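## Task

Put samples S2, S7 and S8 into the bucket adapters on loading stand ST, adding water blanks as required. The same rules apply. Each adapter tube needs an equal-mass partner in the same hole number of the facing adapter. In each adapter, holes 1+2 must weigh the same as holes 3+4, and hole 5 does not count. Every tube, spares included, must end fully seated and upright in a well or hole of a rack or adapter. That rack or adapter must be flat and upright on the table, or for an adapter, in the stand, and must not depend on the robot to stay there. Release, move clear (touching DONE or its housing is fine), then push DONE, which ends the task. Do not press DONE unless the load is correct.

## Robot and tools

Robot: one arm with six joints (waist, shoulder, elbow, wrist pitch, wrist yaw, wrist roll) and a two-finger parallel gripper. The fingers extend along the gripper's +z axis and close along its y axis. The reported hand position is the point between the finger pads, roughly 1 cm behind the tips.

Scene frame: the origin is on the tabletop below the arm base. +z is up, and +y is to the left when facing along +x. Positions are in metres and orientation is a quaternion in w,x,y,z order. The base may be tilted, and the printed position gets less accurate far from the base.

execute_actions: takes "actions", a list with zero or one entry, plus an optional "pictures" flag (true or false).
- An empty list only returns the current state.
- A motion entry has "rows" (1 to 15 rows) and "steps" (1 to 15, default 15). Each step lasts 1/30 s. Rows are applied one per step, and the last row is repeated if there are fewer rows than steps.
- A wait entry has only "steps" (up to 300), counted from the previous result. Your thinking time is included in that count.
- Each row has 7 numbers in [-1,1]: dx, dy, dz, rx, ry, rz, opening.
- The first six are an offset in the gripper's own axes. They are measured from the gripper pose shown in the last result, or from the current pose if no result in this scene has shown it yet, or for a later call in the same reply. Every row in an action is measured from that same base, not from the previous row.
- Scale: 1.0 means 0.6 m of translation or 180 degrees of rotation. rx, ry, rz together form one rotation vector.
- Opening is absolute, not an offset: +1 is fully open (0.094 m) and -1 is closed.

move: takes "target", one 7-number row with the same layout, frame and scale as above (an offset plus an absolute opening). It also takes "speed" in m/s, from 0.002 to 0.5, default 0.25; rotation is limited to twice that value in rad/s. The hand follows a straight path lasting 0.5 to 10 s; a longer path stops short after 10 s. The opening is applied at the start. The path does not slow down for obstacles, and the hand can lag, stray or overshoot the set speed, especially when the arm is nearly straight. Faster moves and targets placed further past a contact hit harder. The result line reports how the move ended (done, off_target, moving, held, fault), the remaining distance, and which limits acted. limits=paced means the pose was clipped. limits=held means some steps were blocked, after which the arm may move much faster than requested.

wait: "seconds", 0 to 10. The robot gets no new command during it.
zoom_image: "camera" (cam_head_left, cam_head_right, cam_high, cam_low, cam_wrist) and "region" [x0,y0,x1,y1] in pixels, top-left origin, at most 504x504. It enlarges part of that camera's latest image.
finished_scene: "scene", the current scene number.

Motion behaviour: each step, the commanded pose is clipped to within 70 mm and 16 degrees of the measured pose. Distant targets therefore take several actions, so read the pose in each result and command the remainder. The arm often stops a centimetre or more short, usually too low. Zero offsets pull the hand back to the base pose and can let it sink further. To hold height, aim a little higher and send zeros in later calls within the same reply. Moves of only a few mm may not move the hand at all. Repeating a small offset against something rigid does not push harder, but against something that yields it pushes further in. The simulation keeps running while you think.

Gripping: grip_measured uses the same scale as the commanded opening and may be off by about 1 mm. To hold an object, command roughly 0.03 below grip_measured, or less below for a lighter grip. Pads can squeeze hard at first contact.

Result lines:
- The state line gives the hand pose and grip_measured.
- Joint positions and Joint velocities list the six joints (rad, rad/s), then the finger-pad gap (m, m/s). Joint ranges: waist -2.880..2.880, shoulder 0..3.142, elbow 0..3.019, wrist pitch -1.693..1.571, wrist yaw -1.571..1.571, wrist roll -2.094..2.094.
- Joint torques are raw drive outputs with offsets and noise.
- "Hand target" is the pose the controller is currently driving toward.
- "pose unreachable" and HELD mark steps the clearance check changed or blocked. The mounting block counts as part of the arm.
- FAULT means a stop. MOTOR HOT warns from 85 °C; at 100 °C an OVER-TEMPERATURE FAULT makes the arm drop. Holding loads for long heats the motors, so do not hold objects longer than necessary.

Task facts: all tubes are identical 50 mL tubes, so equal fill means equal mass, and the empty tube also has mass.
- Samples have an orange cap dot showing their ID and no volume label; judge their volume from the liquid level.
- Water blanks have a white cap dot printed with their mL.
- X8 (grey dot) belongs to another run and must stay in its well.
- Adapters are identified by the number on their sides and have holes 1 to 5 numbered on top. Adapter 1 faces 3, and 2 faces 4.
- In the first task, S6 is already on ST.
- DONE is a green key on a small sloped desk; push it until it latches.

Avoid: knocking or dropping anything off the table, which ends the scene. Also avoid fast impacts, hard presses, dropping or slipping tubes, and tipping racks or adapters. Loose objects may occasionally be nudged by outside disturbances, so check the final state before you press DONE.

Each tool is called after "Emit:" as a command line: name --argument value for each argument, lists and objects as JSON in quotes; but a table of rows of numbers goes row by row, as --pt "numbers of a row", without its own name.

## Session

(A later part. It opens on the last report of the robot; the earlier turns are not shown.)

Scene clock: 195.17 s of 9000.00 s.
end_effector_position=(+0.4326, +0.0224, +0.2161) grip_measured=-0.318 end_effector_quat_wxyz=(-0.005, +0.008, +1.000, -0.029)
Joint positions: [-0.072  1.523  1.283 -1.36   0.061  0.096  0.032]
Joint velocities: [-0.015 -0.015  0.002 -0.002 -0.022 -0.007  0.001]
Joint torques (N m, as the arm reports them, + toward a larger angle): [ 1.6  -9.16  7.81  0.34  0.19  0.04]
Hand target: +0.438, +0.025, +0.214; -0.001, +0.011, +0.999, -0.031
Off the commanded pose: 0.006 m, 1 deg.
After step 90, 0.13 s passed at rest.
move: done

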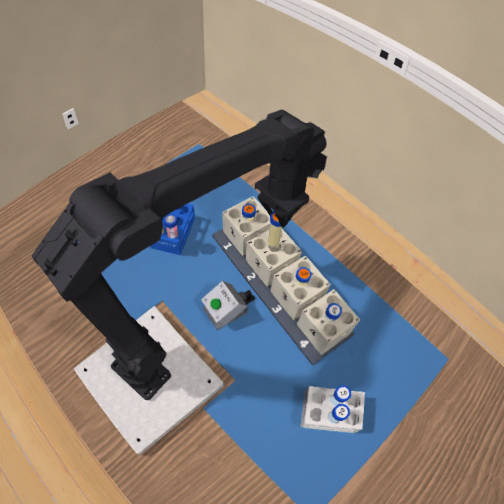

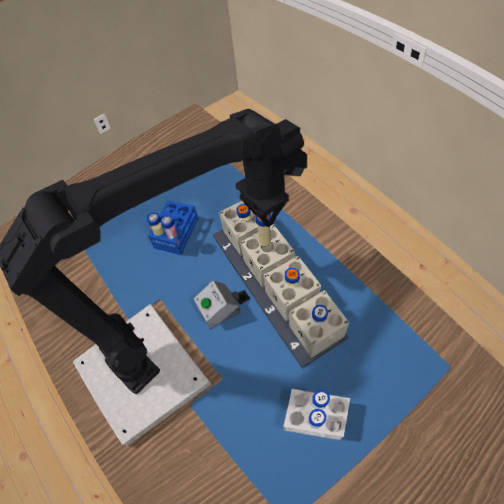

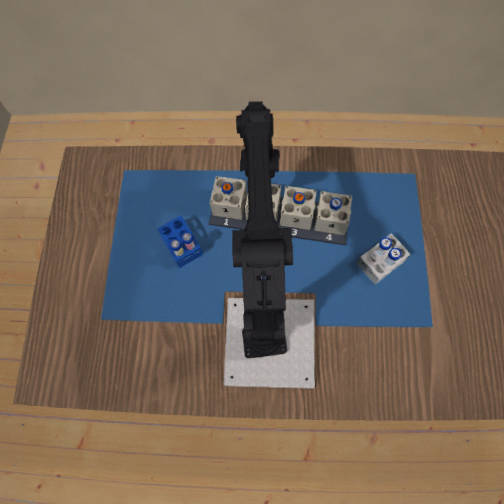

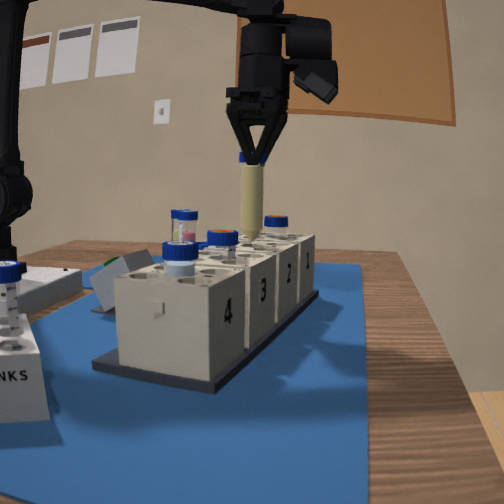

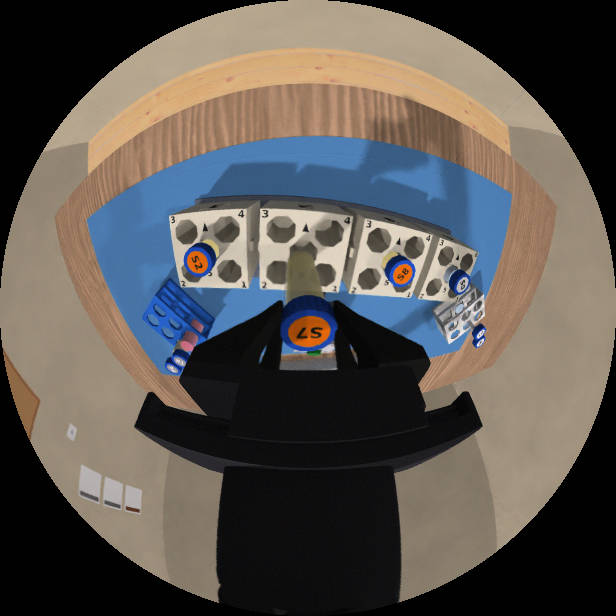

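Emit:
move --target '[-0.012,-0.012,0.03,0,-0.003,0,-0.345]' --speed 0.03

Emit:
zoom_image --camera "cam_wrist" --region '[210,160,410,360]'

Scene clock: 203.53 s of 9000.00 s.
end_effector_position=(+0.4345, +0.0165, +0.2035) grip_measured=-0.318 end_effector_quat_wxyz=(-0.001, +0.010, +1.000, -0.029)
Joint positions: [-0.086  1.529  1.256 -1.318  0.061  0.085  0.032]
Joint velocities: [-0.024  0.005 -0.002 -0.002  0.007 -0.037 -0.001]
Joint torques (N m, as the arm reports them, + toward a larger angle): [ 0.51 -8.8   7.58  0.39  0.12 -0.11]
Hand target: +0.440, +0.014, +0.199; -0.001, +0.008, +1.000, -0.029
Off the commanded pose: 0.007 m, 0 deg.
After step 90, 4.33 s passed at rest.
move: done

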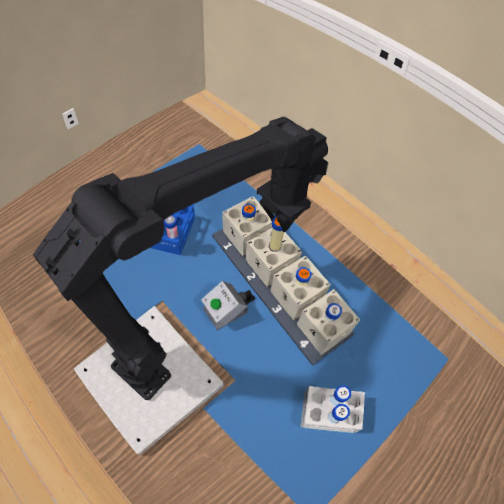

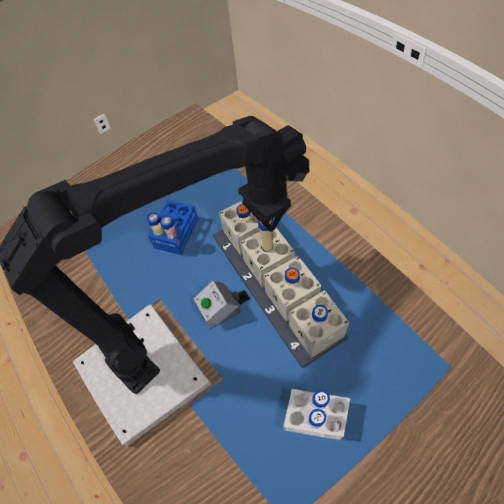

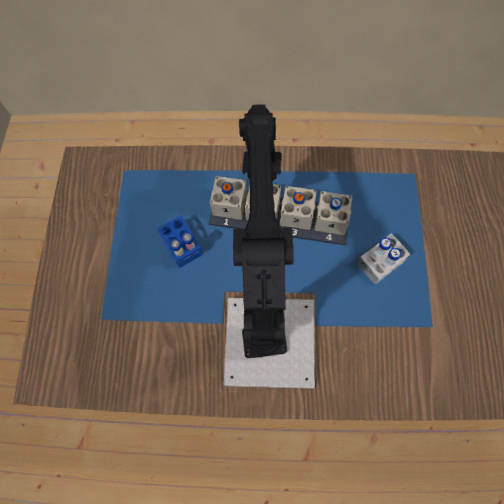

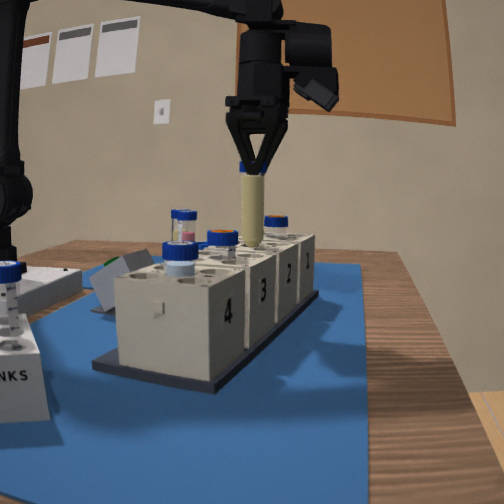

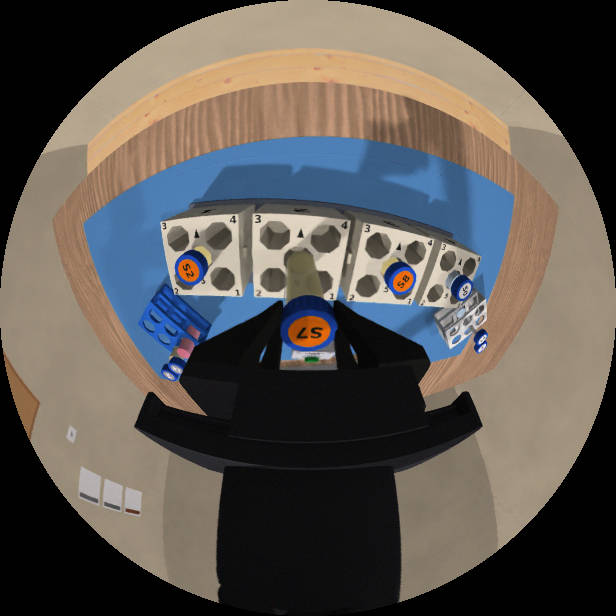

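Region (210, 160, 410, 360) of cam_wrist's 616x616 image, scaled by 2.520, with more detail than that image has.

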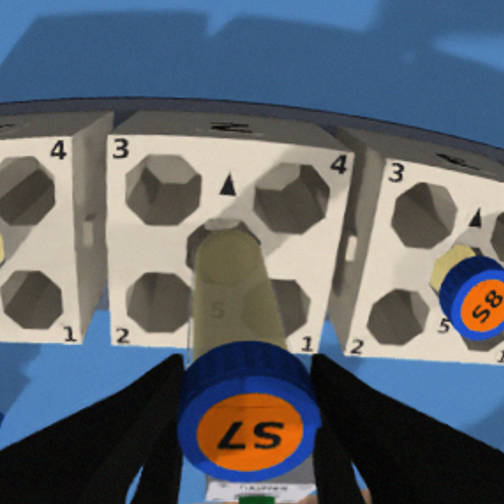

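Emit:
move --target '[-0.004,0.015,0.143,0,0,0,-0.345]' --speed 0.04

Scene clock: 209.50 s of 9000.00 s.
end_effector_position=(+0.4357, +0.0193, +0.1246) grip_measured=-0.318 end_effector_quat_wxyz=(+0.002, +0.008, +1.000, -0.027)
Joint positions: [-0.081  1.603  1.121 -1.102  0.058  0.084  0.032]
Joint velocities: [ 0.005 -0.024 -0.012 -0.002  0.051  0.037  0.   ]
Joint torques (N m, as the arm reports them, + toward a larger angle): [ 1.18 -9.01  6.76  0.35  0.19  0.03]
Hand target: +0.437, +0.020, +0.117; -0.001, +0.010, +1.000, -0.029
Off the commanded pose: 0.007 m, 0 deg.
After step 90, 0.50 s passed at rest.
move: done

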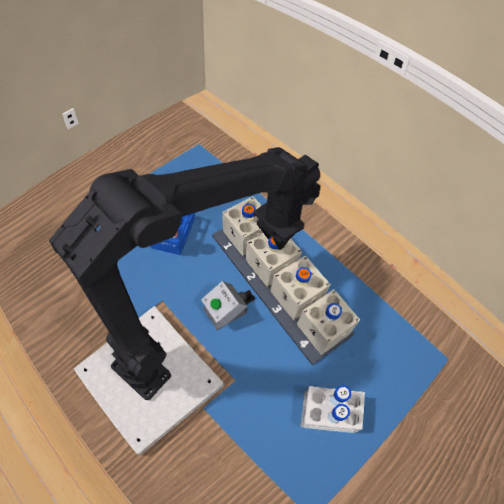

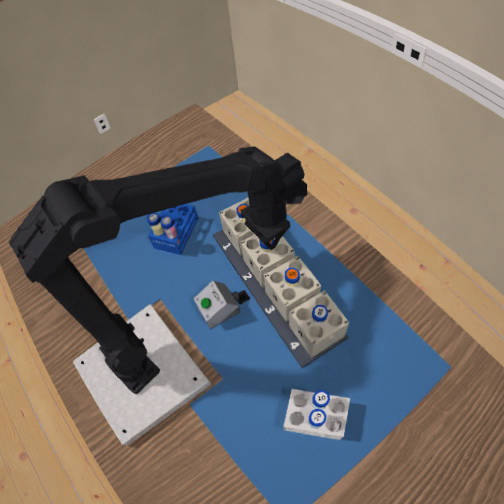

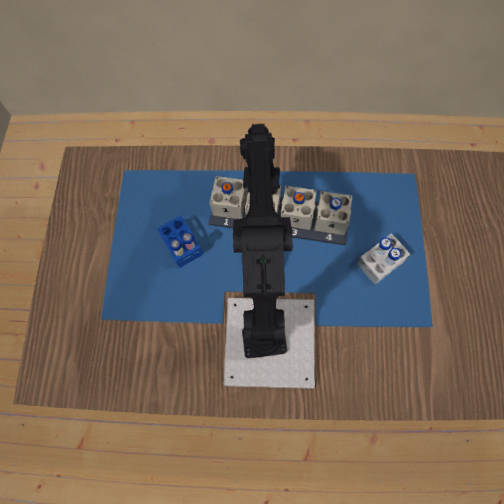

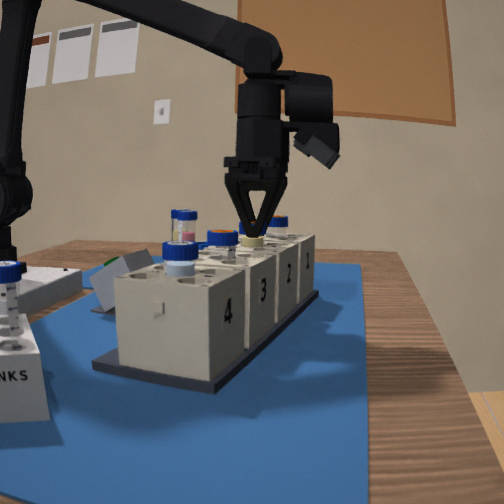

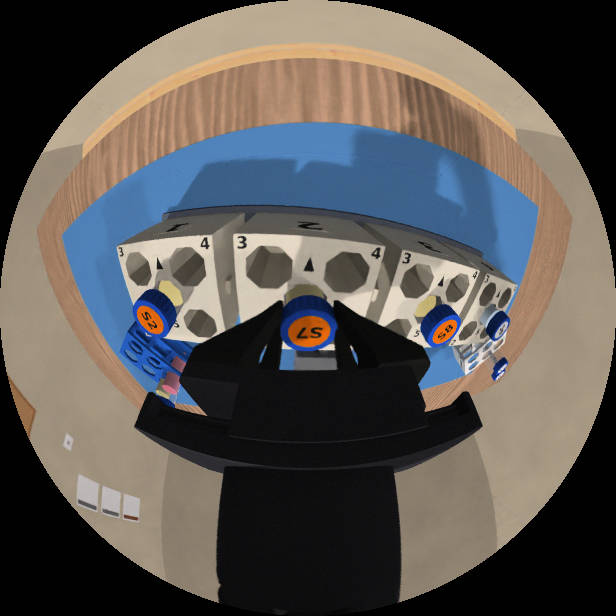

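Emit:
move --target '[0,0,0,0,0,0,0.1]'

Emit:
move --target '[0,0,-0.12,-0.018,0,0,0.1]' --speed 0.15

Emit:
move --target '[0.36,-0.02,0,0,-0.14,0,-1]' --speed 0.2

Scene clock: 212.80 s of 9000.00 s.
end_effector_position=(+0.4357, +0.0193, +0.1246) grip_measured=+0.098 end_effector_quat_wxyz=(+0.002, +0.008, +1.000, -0.027)
Joint positions: [-0.081  1.603  1.121 -1.102  0.058  0.084  0.052]
Joint velocities: [ 0.005  0.005  0.002 -0.002  0.022  0.007  0.   ]
Joint torques (N m, as the arm reports them, + toward a larger angle): [  1.02 -10.1    6.75  -0.09   0.08  -0.03]
Hand target: +0.436, +0.019, +0.125; +0.002, +0.008, +1.000, -0.027
Off the commanded pose: 0.000 m, 0 deg.
move: done

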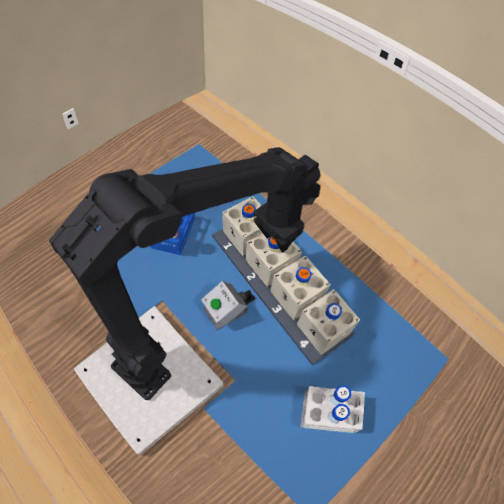

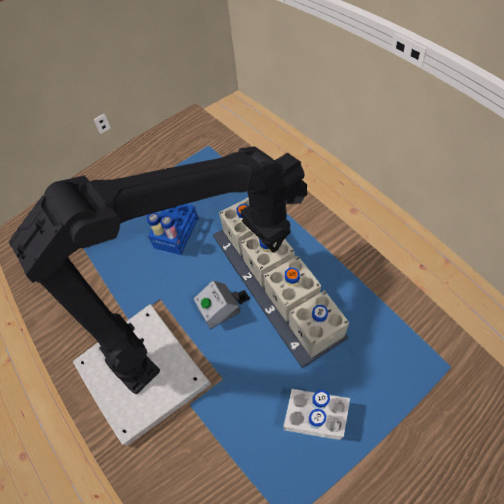

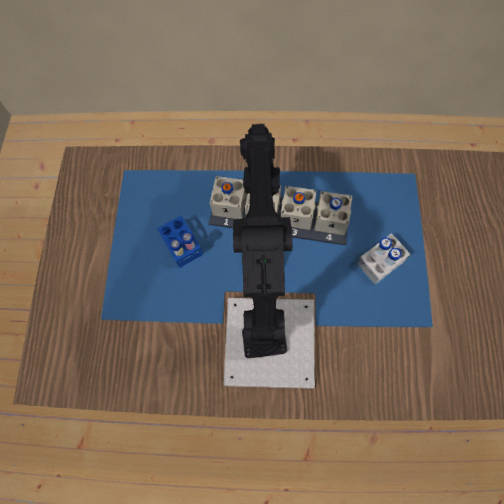

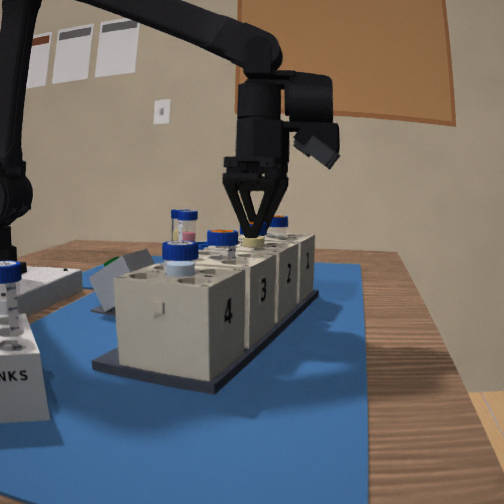

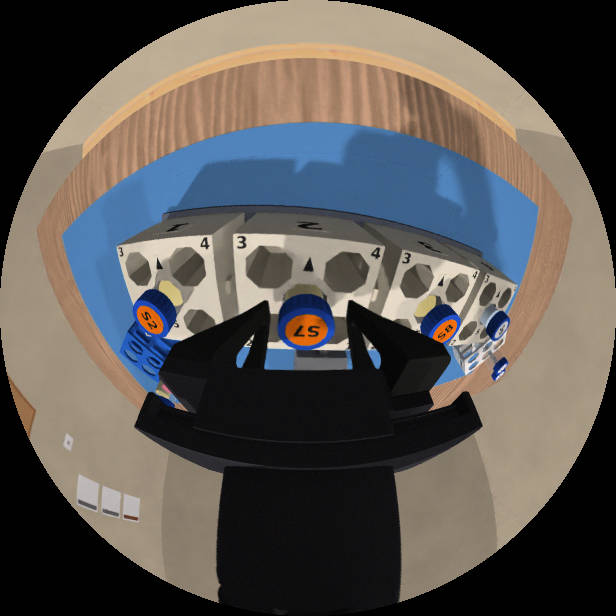

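Scene clock: 213.73 s of 9000.00 s.
end_effector_position=(+0.4234, +0.0253, +0.1790) grip_measured=+0.098 end_effector_quat_wxyz=(-0.015, +0.009, +1.000, -0.002)
Joint positions: [-0.086  1.536  1.198 -1.276  0.005  0.082  0.052]
Joint velocities: [ 0.005  0.005 -0.012 -0.007  0.051 -0.022  0.   ]
Joint torques (N m, as the arm reports them, + toward a larger angle): [  0.46 -10.15   9.97  -0.55  -0.07  -0.13]
Hand target: +0.434, +0.023, +0.197; +0.003, +0.008, +1.000, +0.001
Off the commanded pose: 0.021 m, 2 deg.
move: off_target

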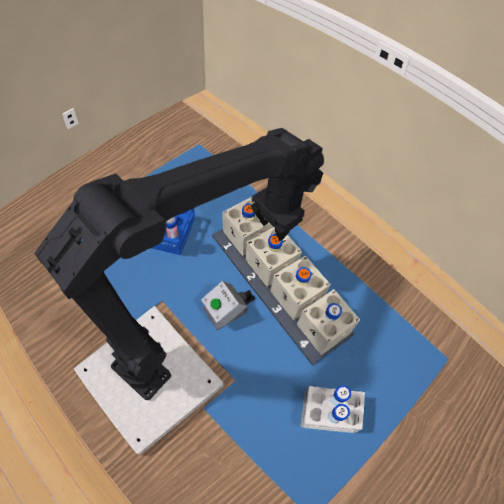

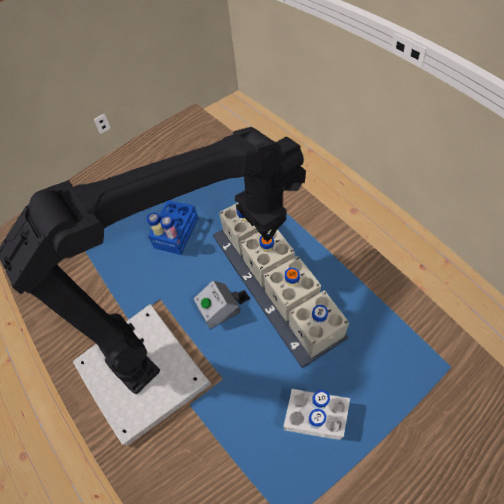

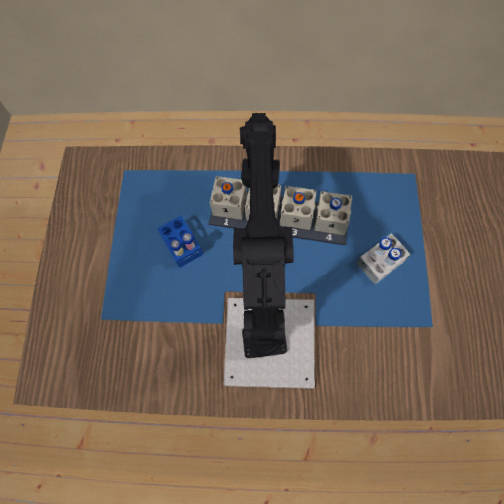

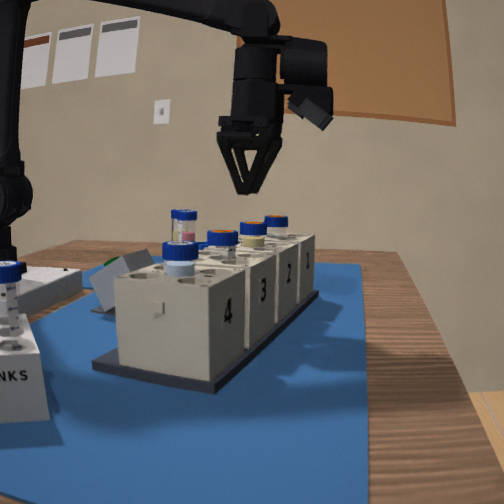

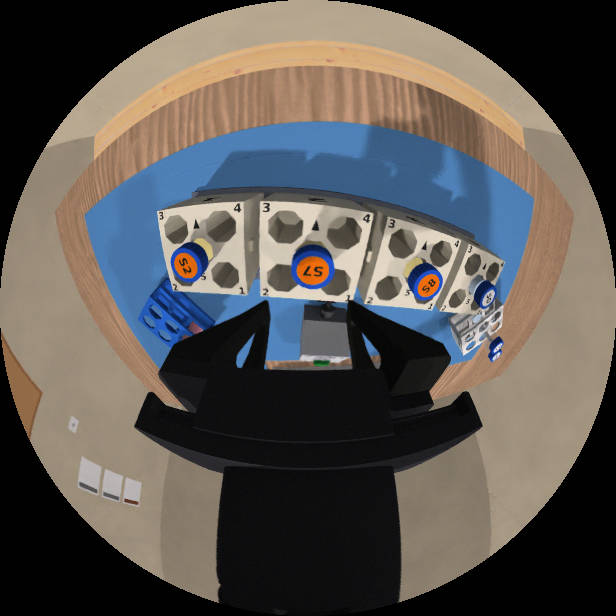

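Scene clock: 215.23 s of 9000.00 s.
end_effector_position=(+0.2073, +0.0189, +0.1854) grip_measured=-0.983 end_effector_quat_wxyz=(+0.210, +0.004, +0.978, -0.005)
Joint positions: [ 0.011  0.539  0.514 -1.144  0.08   0.152  0.001]
Joint velocities: [-0.005 -0.005  0.002 -0.002 -0.081 -0.051 -0.   ]
Joint torques (N m, as the arm reports them, + toward a larger angle): [1.58 2.2  8.5  0.21 0.2  0.05]
Hand target: +0.206, +0.020, +0.185; +0.203, +0.007, +0.979, -0.006
Off the commanded pose: 0.002 m, 1 deg.
move: done

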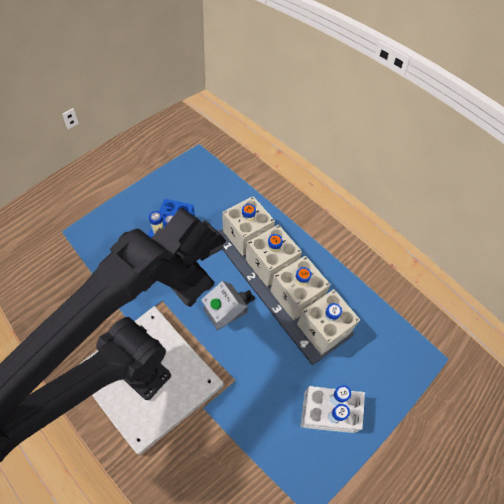

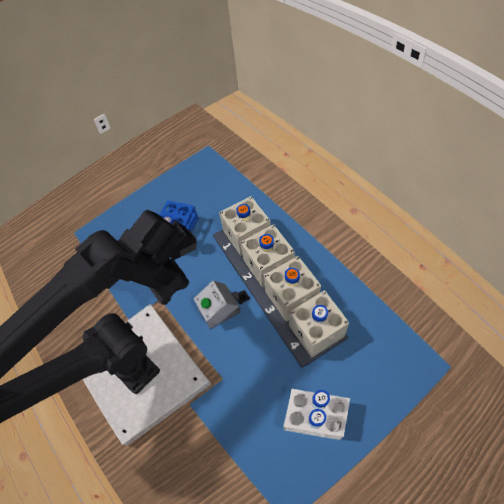

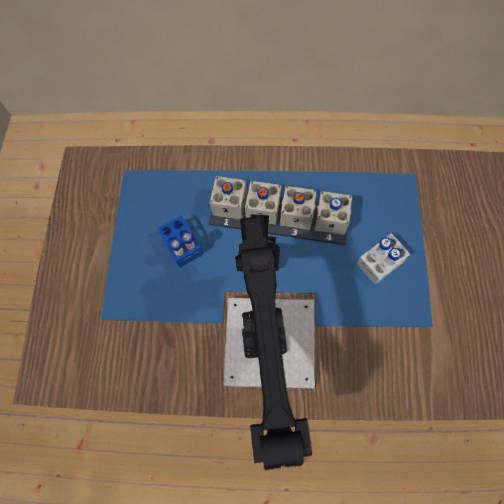

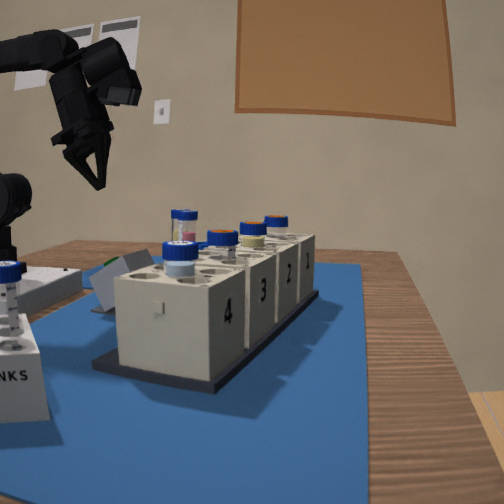

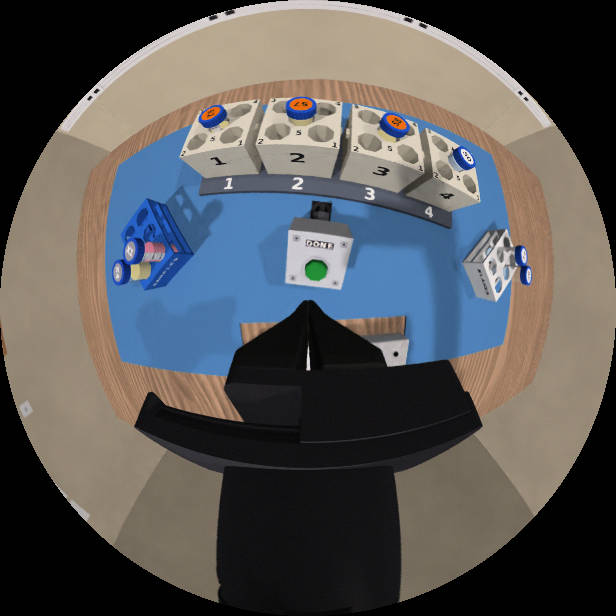

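Emit:
move --target '[0.0375,-0.017,0.124,0,0,0,-1]' --speed 0.08

Scene clock: 219.77 s of 9000.00 s.
end_effector_position=(+0.2129, +0.0085, +0.1066) grip_measured=-0.983 end_effector_quat_wxyz=(+0.204, +0.006, +0.979, -0.006)
Joint positions: [-0.067  0.622  0.329 -0.882  0.05   0.086  0.001]
Joint velocities: [-0.005 -0.015  0.002  0.007  0.007 -0.051 -0.   ]
Joint torques (N m, as the arm reports them, + toward a larger angle): [ 0.37  1.79  8.09  1.18 -0.03 -0.11]
Hand target: +0.218, +0.008, +0.108; +0.210, +0.004, +0.978, -0.005
Off the commanded pose: 0.005 m, 1 deg.
After step 90, 0.20 s passed at rest.
move: done

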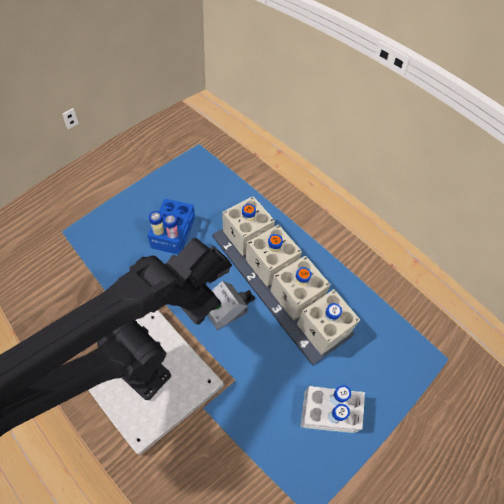

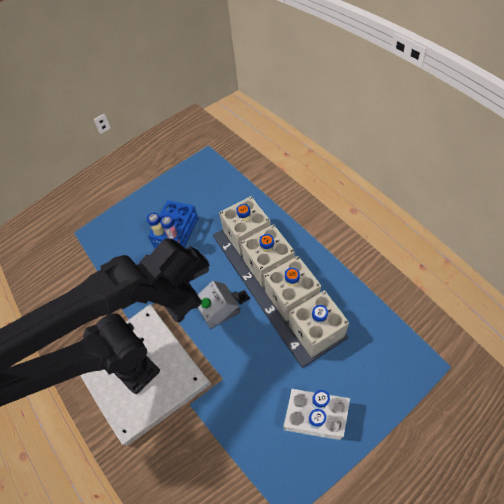

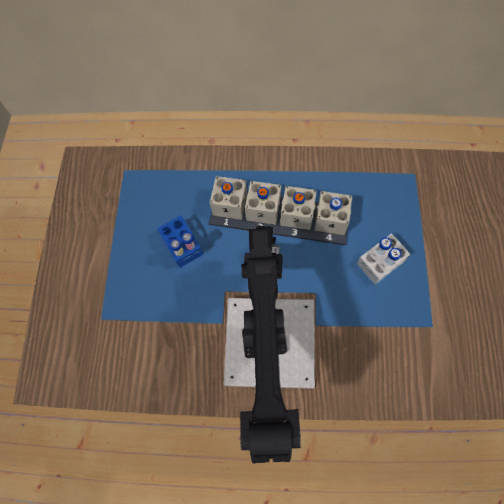

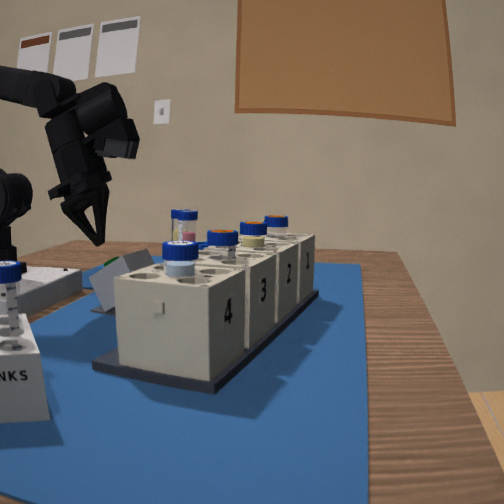

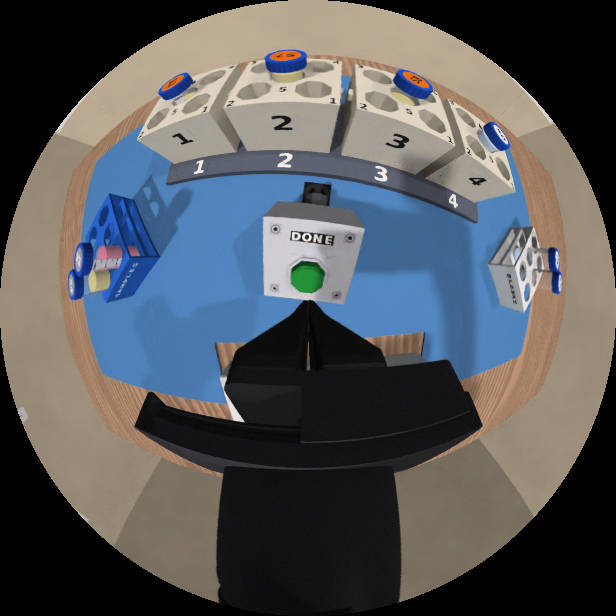

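Emit:
move --target '[-0.016,0,0.065,0,0,0,-1]' --speed 0.03

Scene clock: 222.40 s of 9000.00 s.
end_effector_position=(+0.2303, +0.0089, +0.0808) grip_measured=-0.983 end_effector_quat_wxyz=(+0.201, +0.008, +0.980, -0.005)
Joint positions: [-0.074  0.768  0.301 -0.715  0.047  0.081  0.001]
Joint velocities: [-0.015 -0.005  0.007 -0.002 -0.081 -0.051  0.001]
Joint torques (N m, as the arm reports them, + toward a larger angle): no reading
move: unfinished (the scene ended)
The task's run has ended: the event that ends the task has happened.

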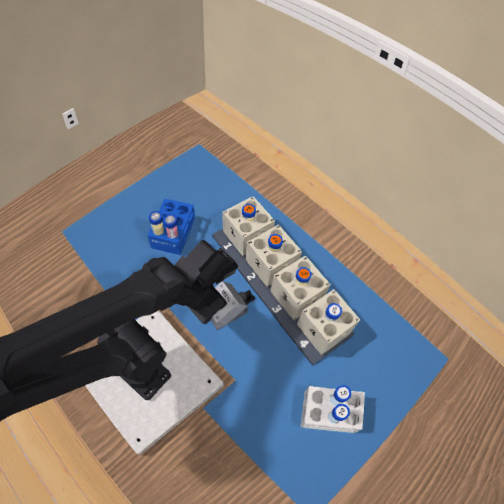

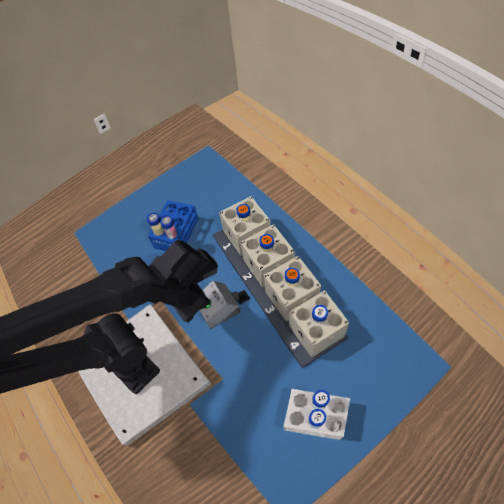

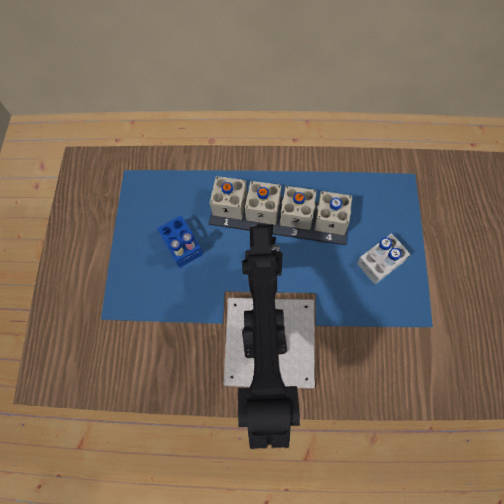

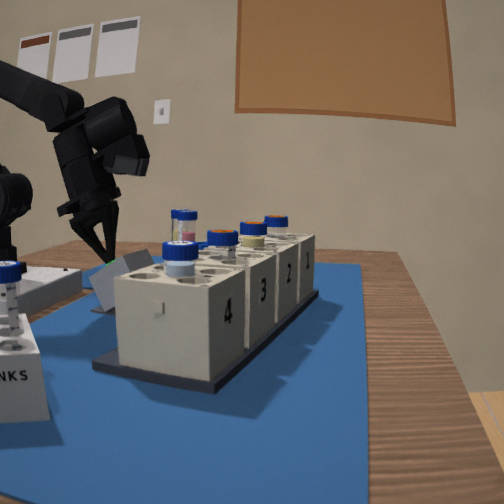

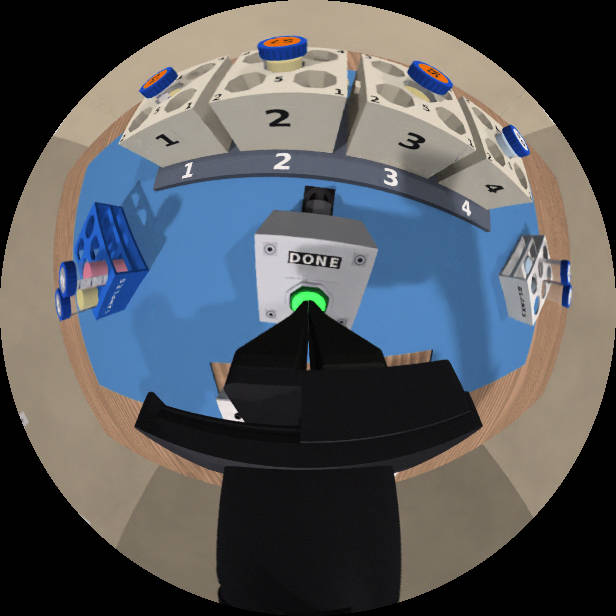

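Emit:
finished_scene --scene 2

The scene is finished: the task was done.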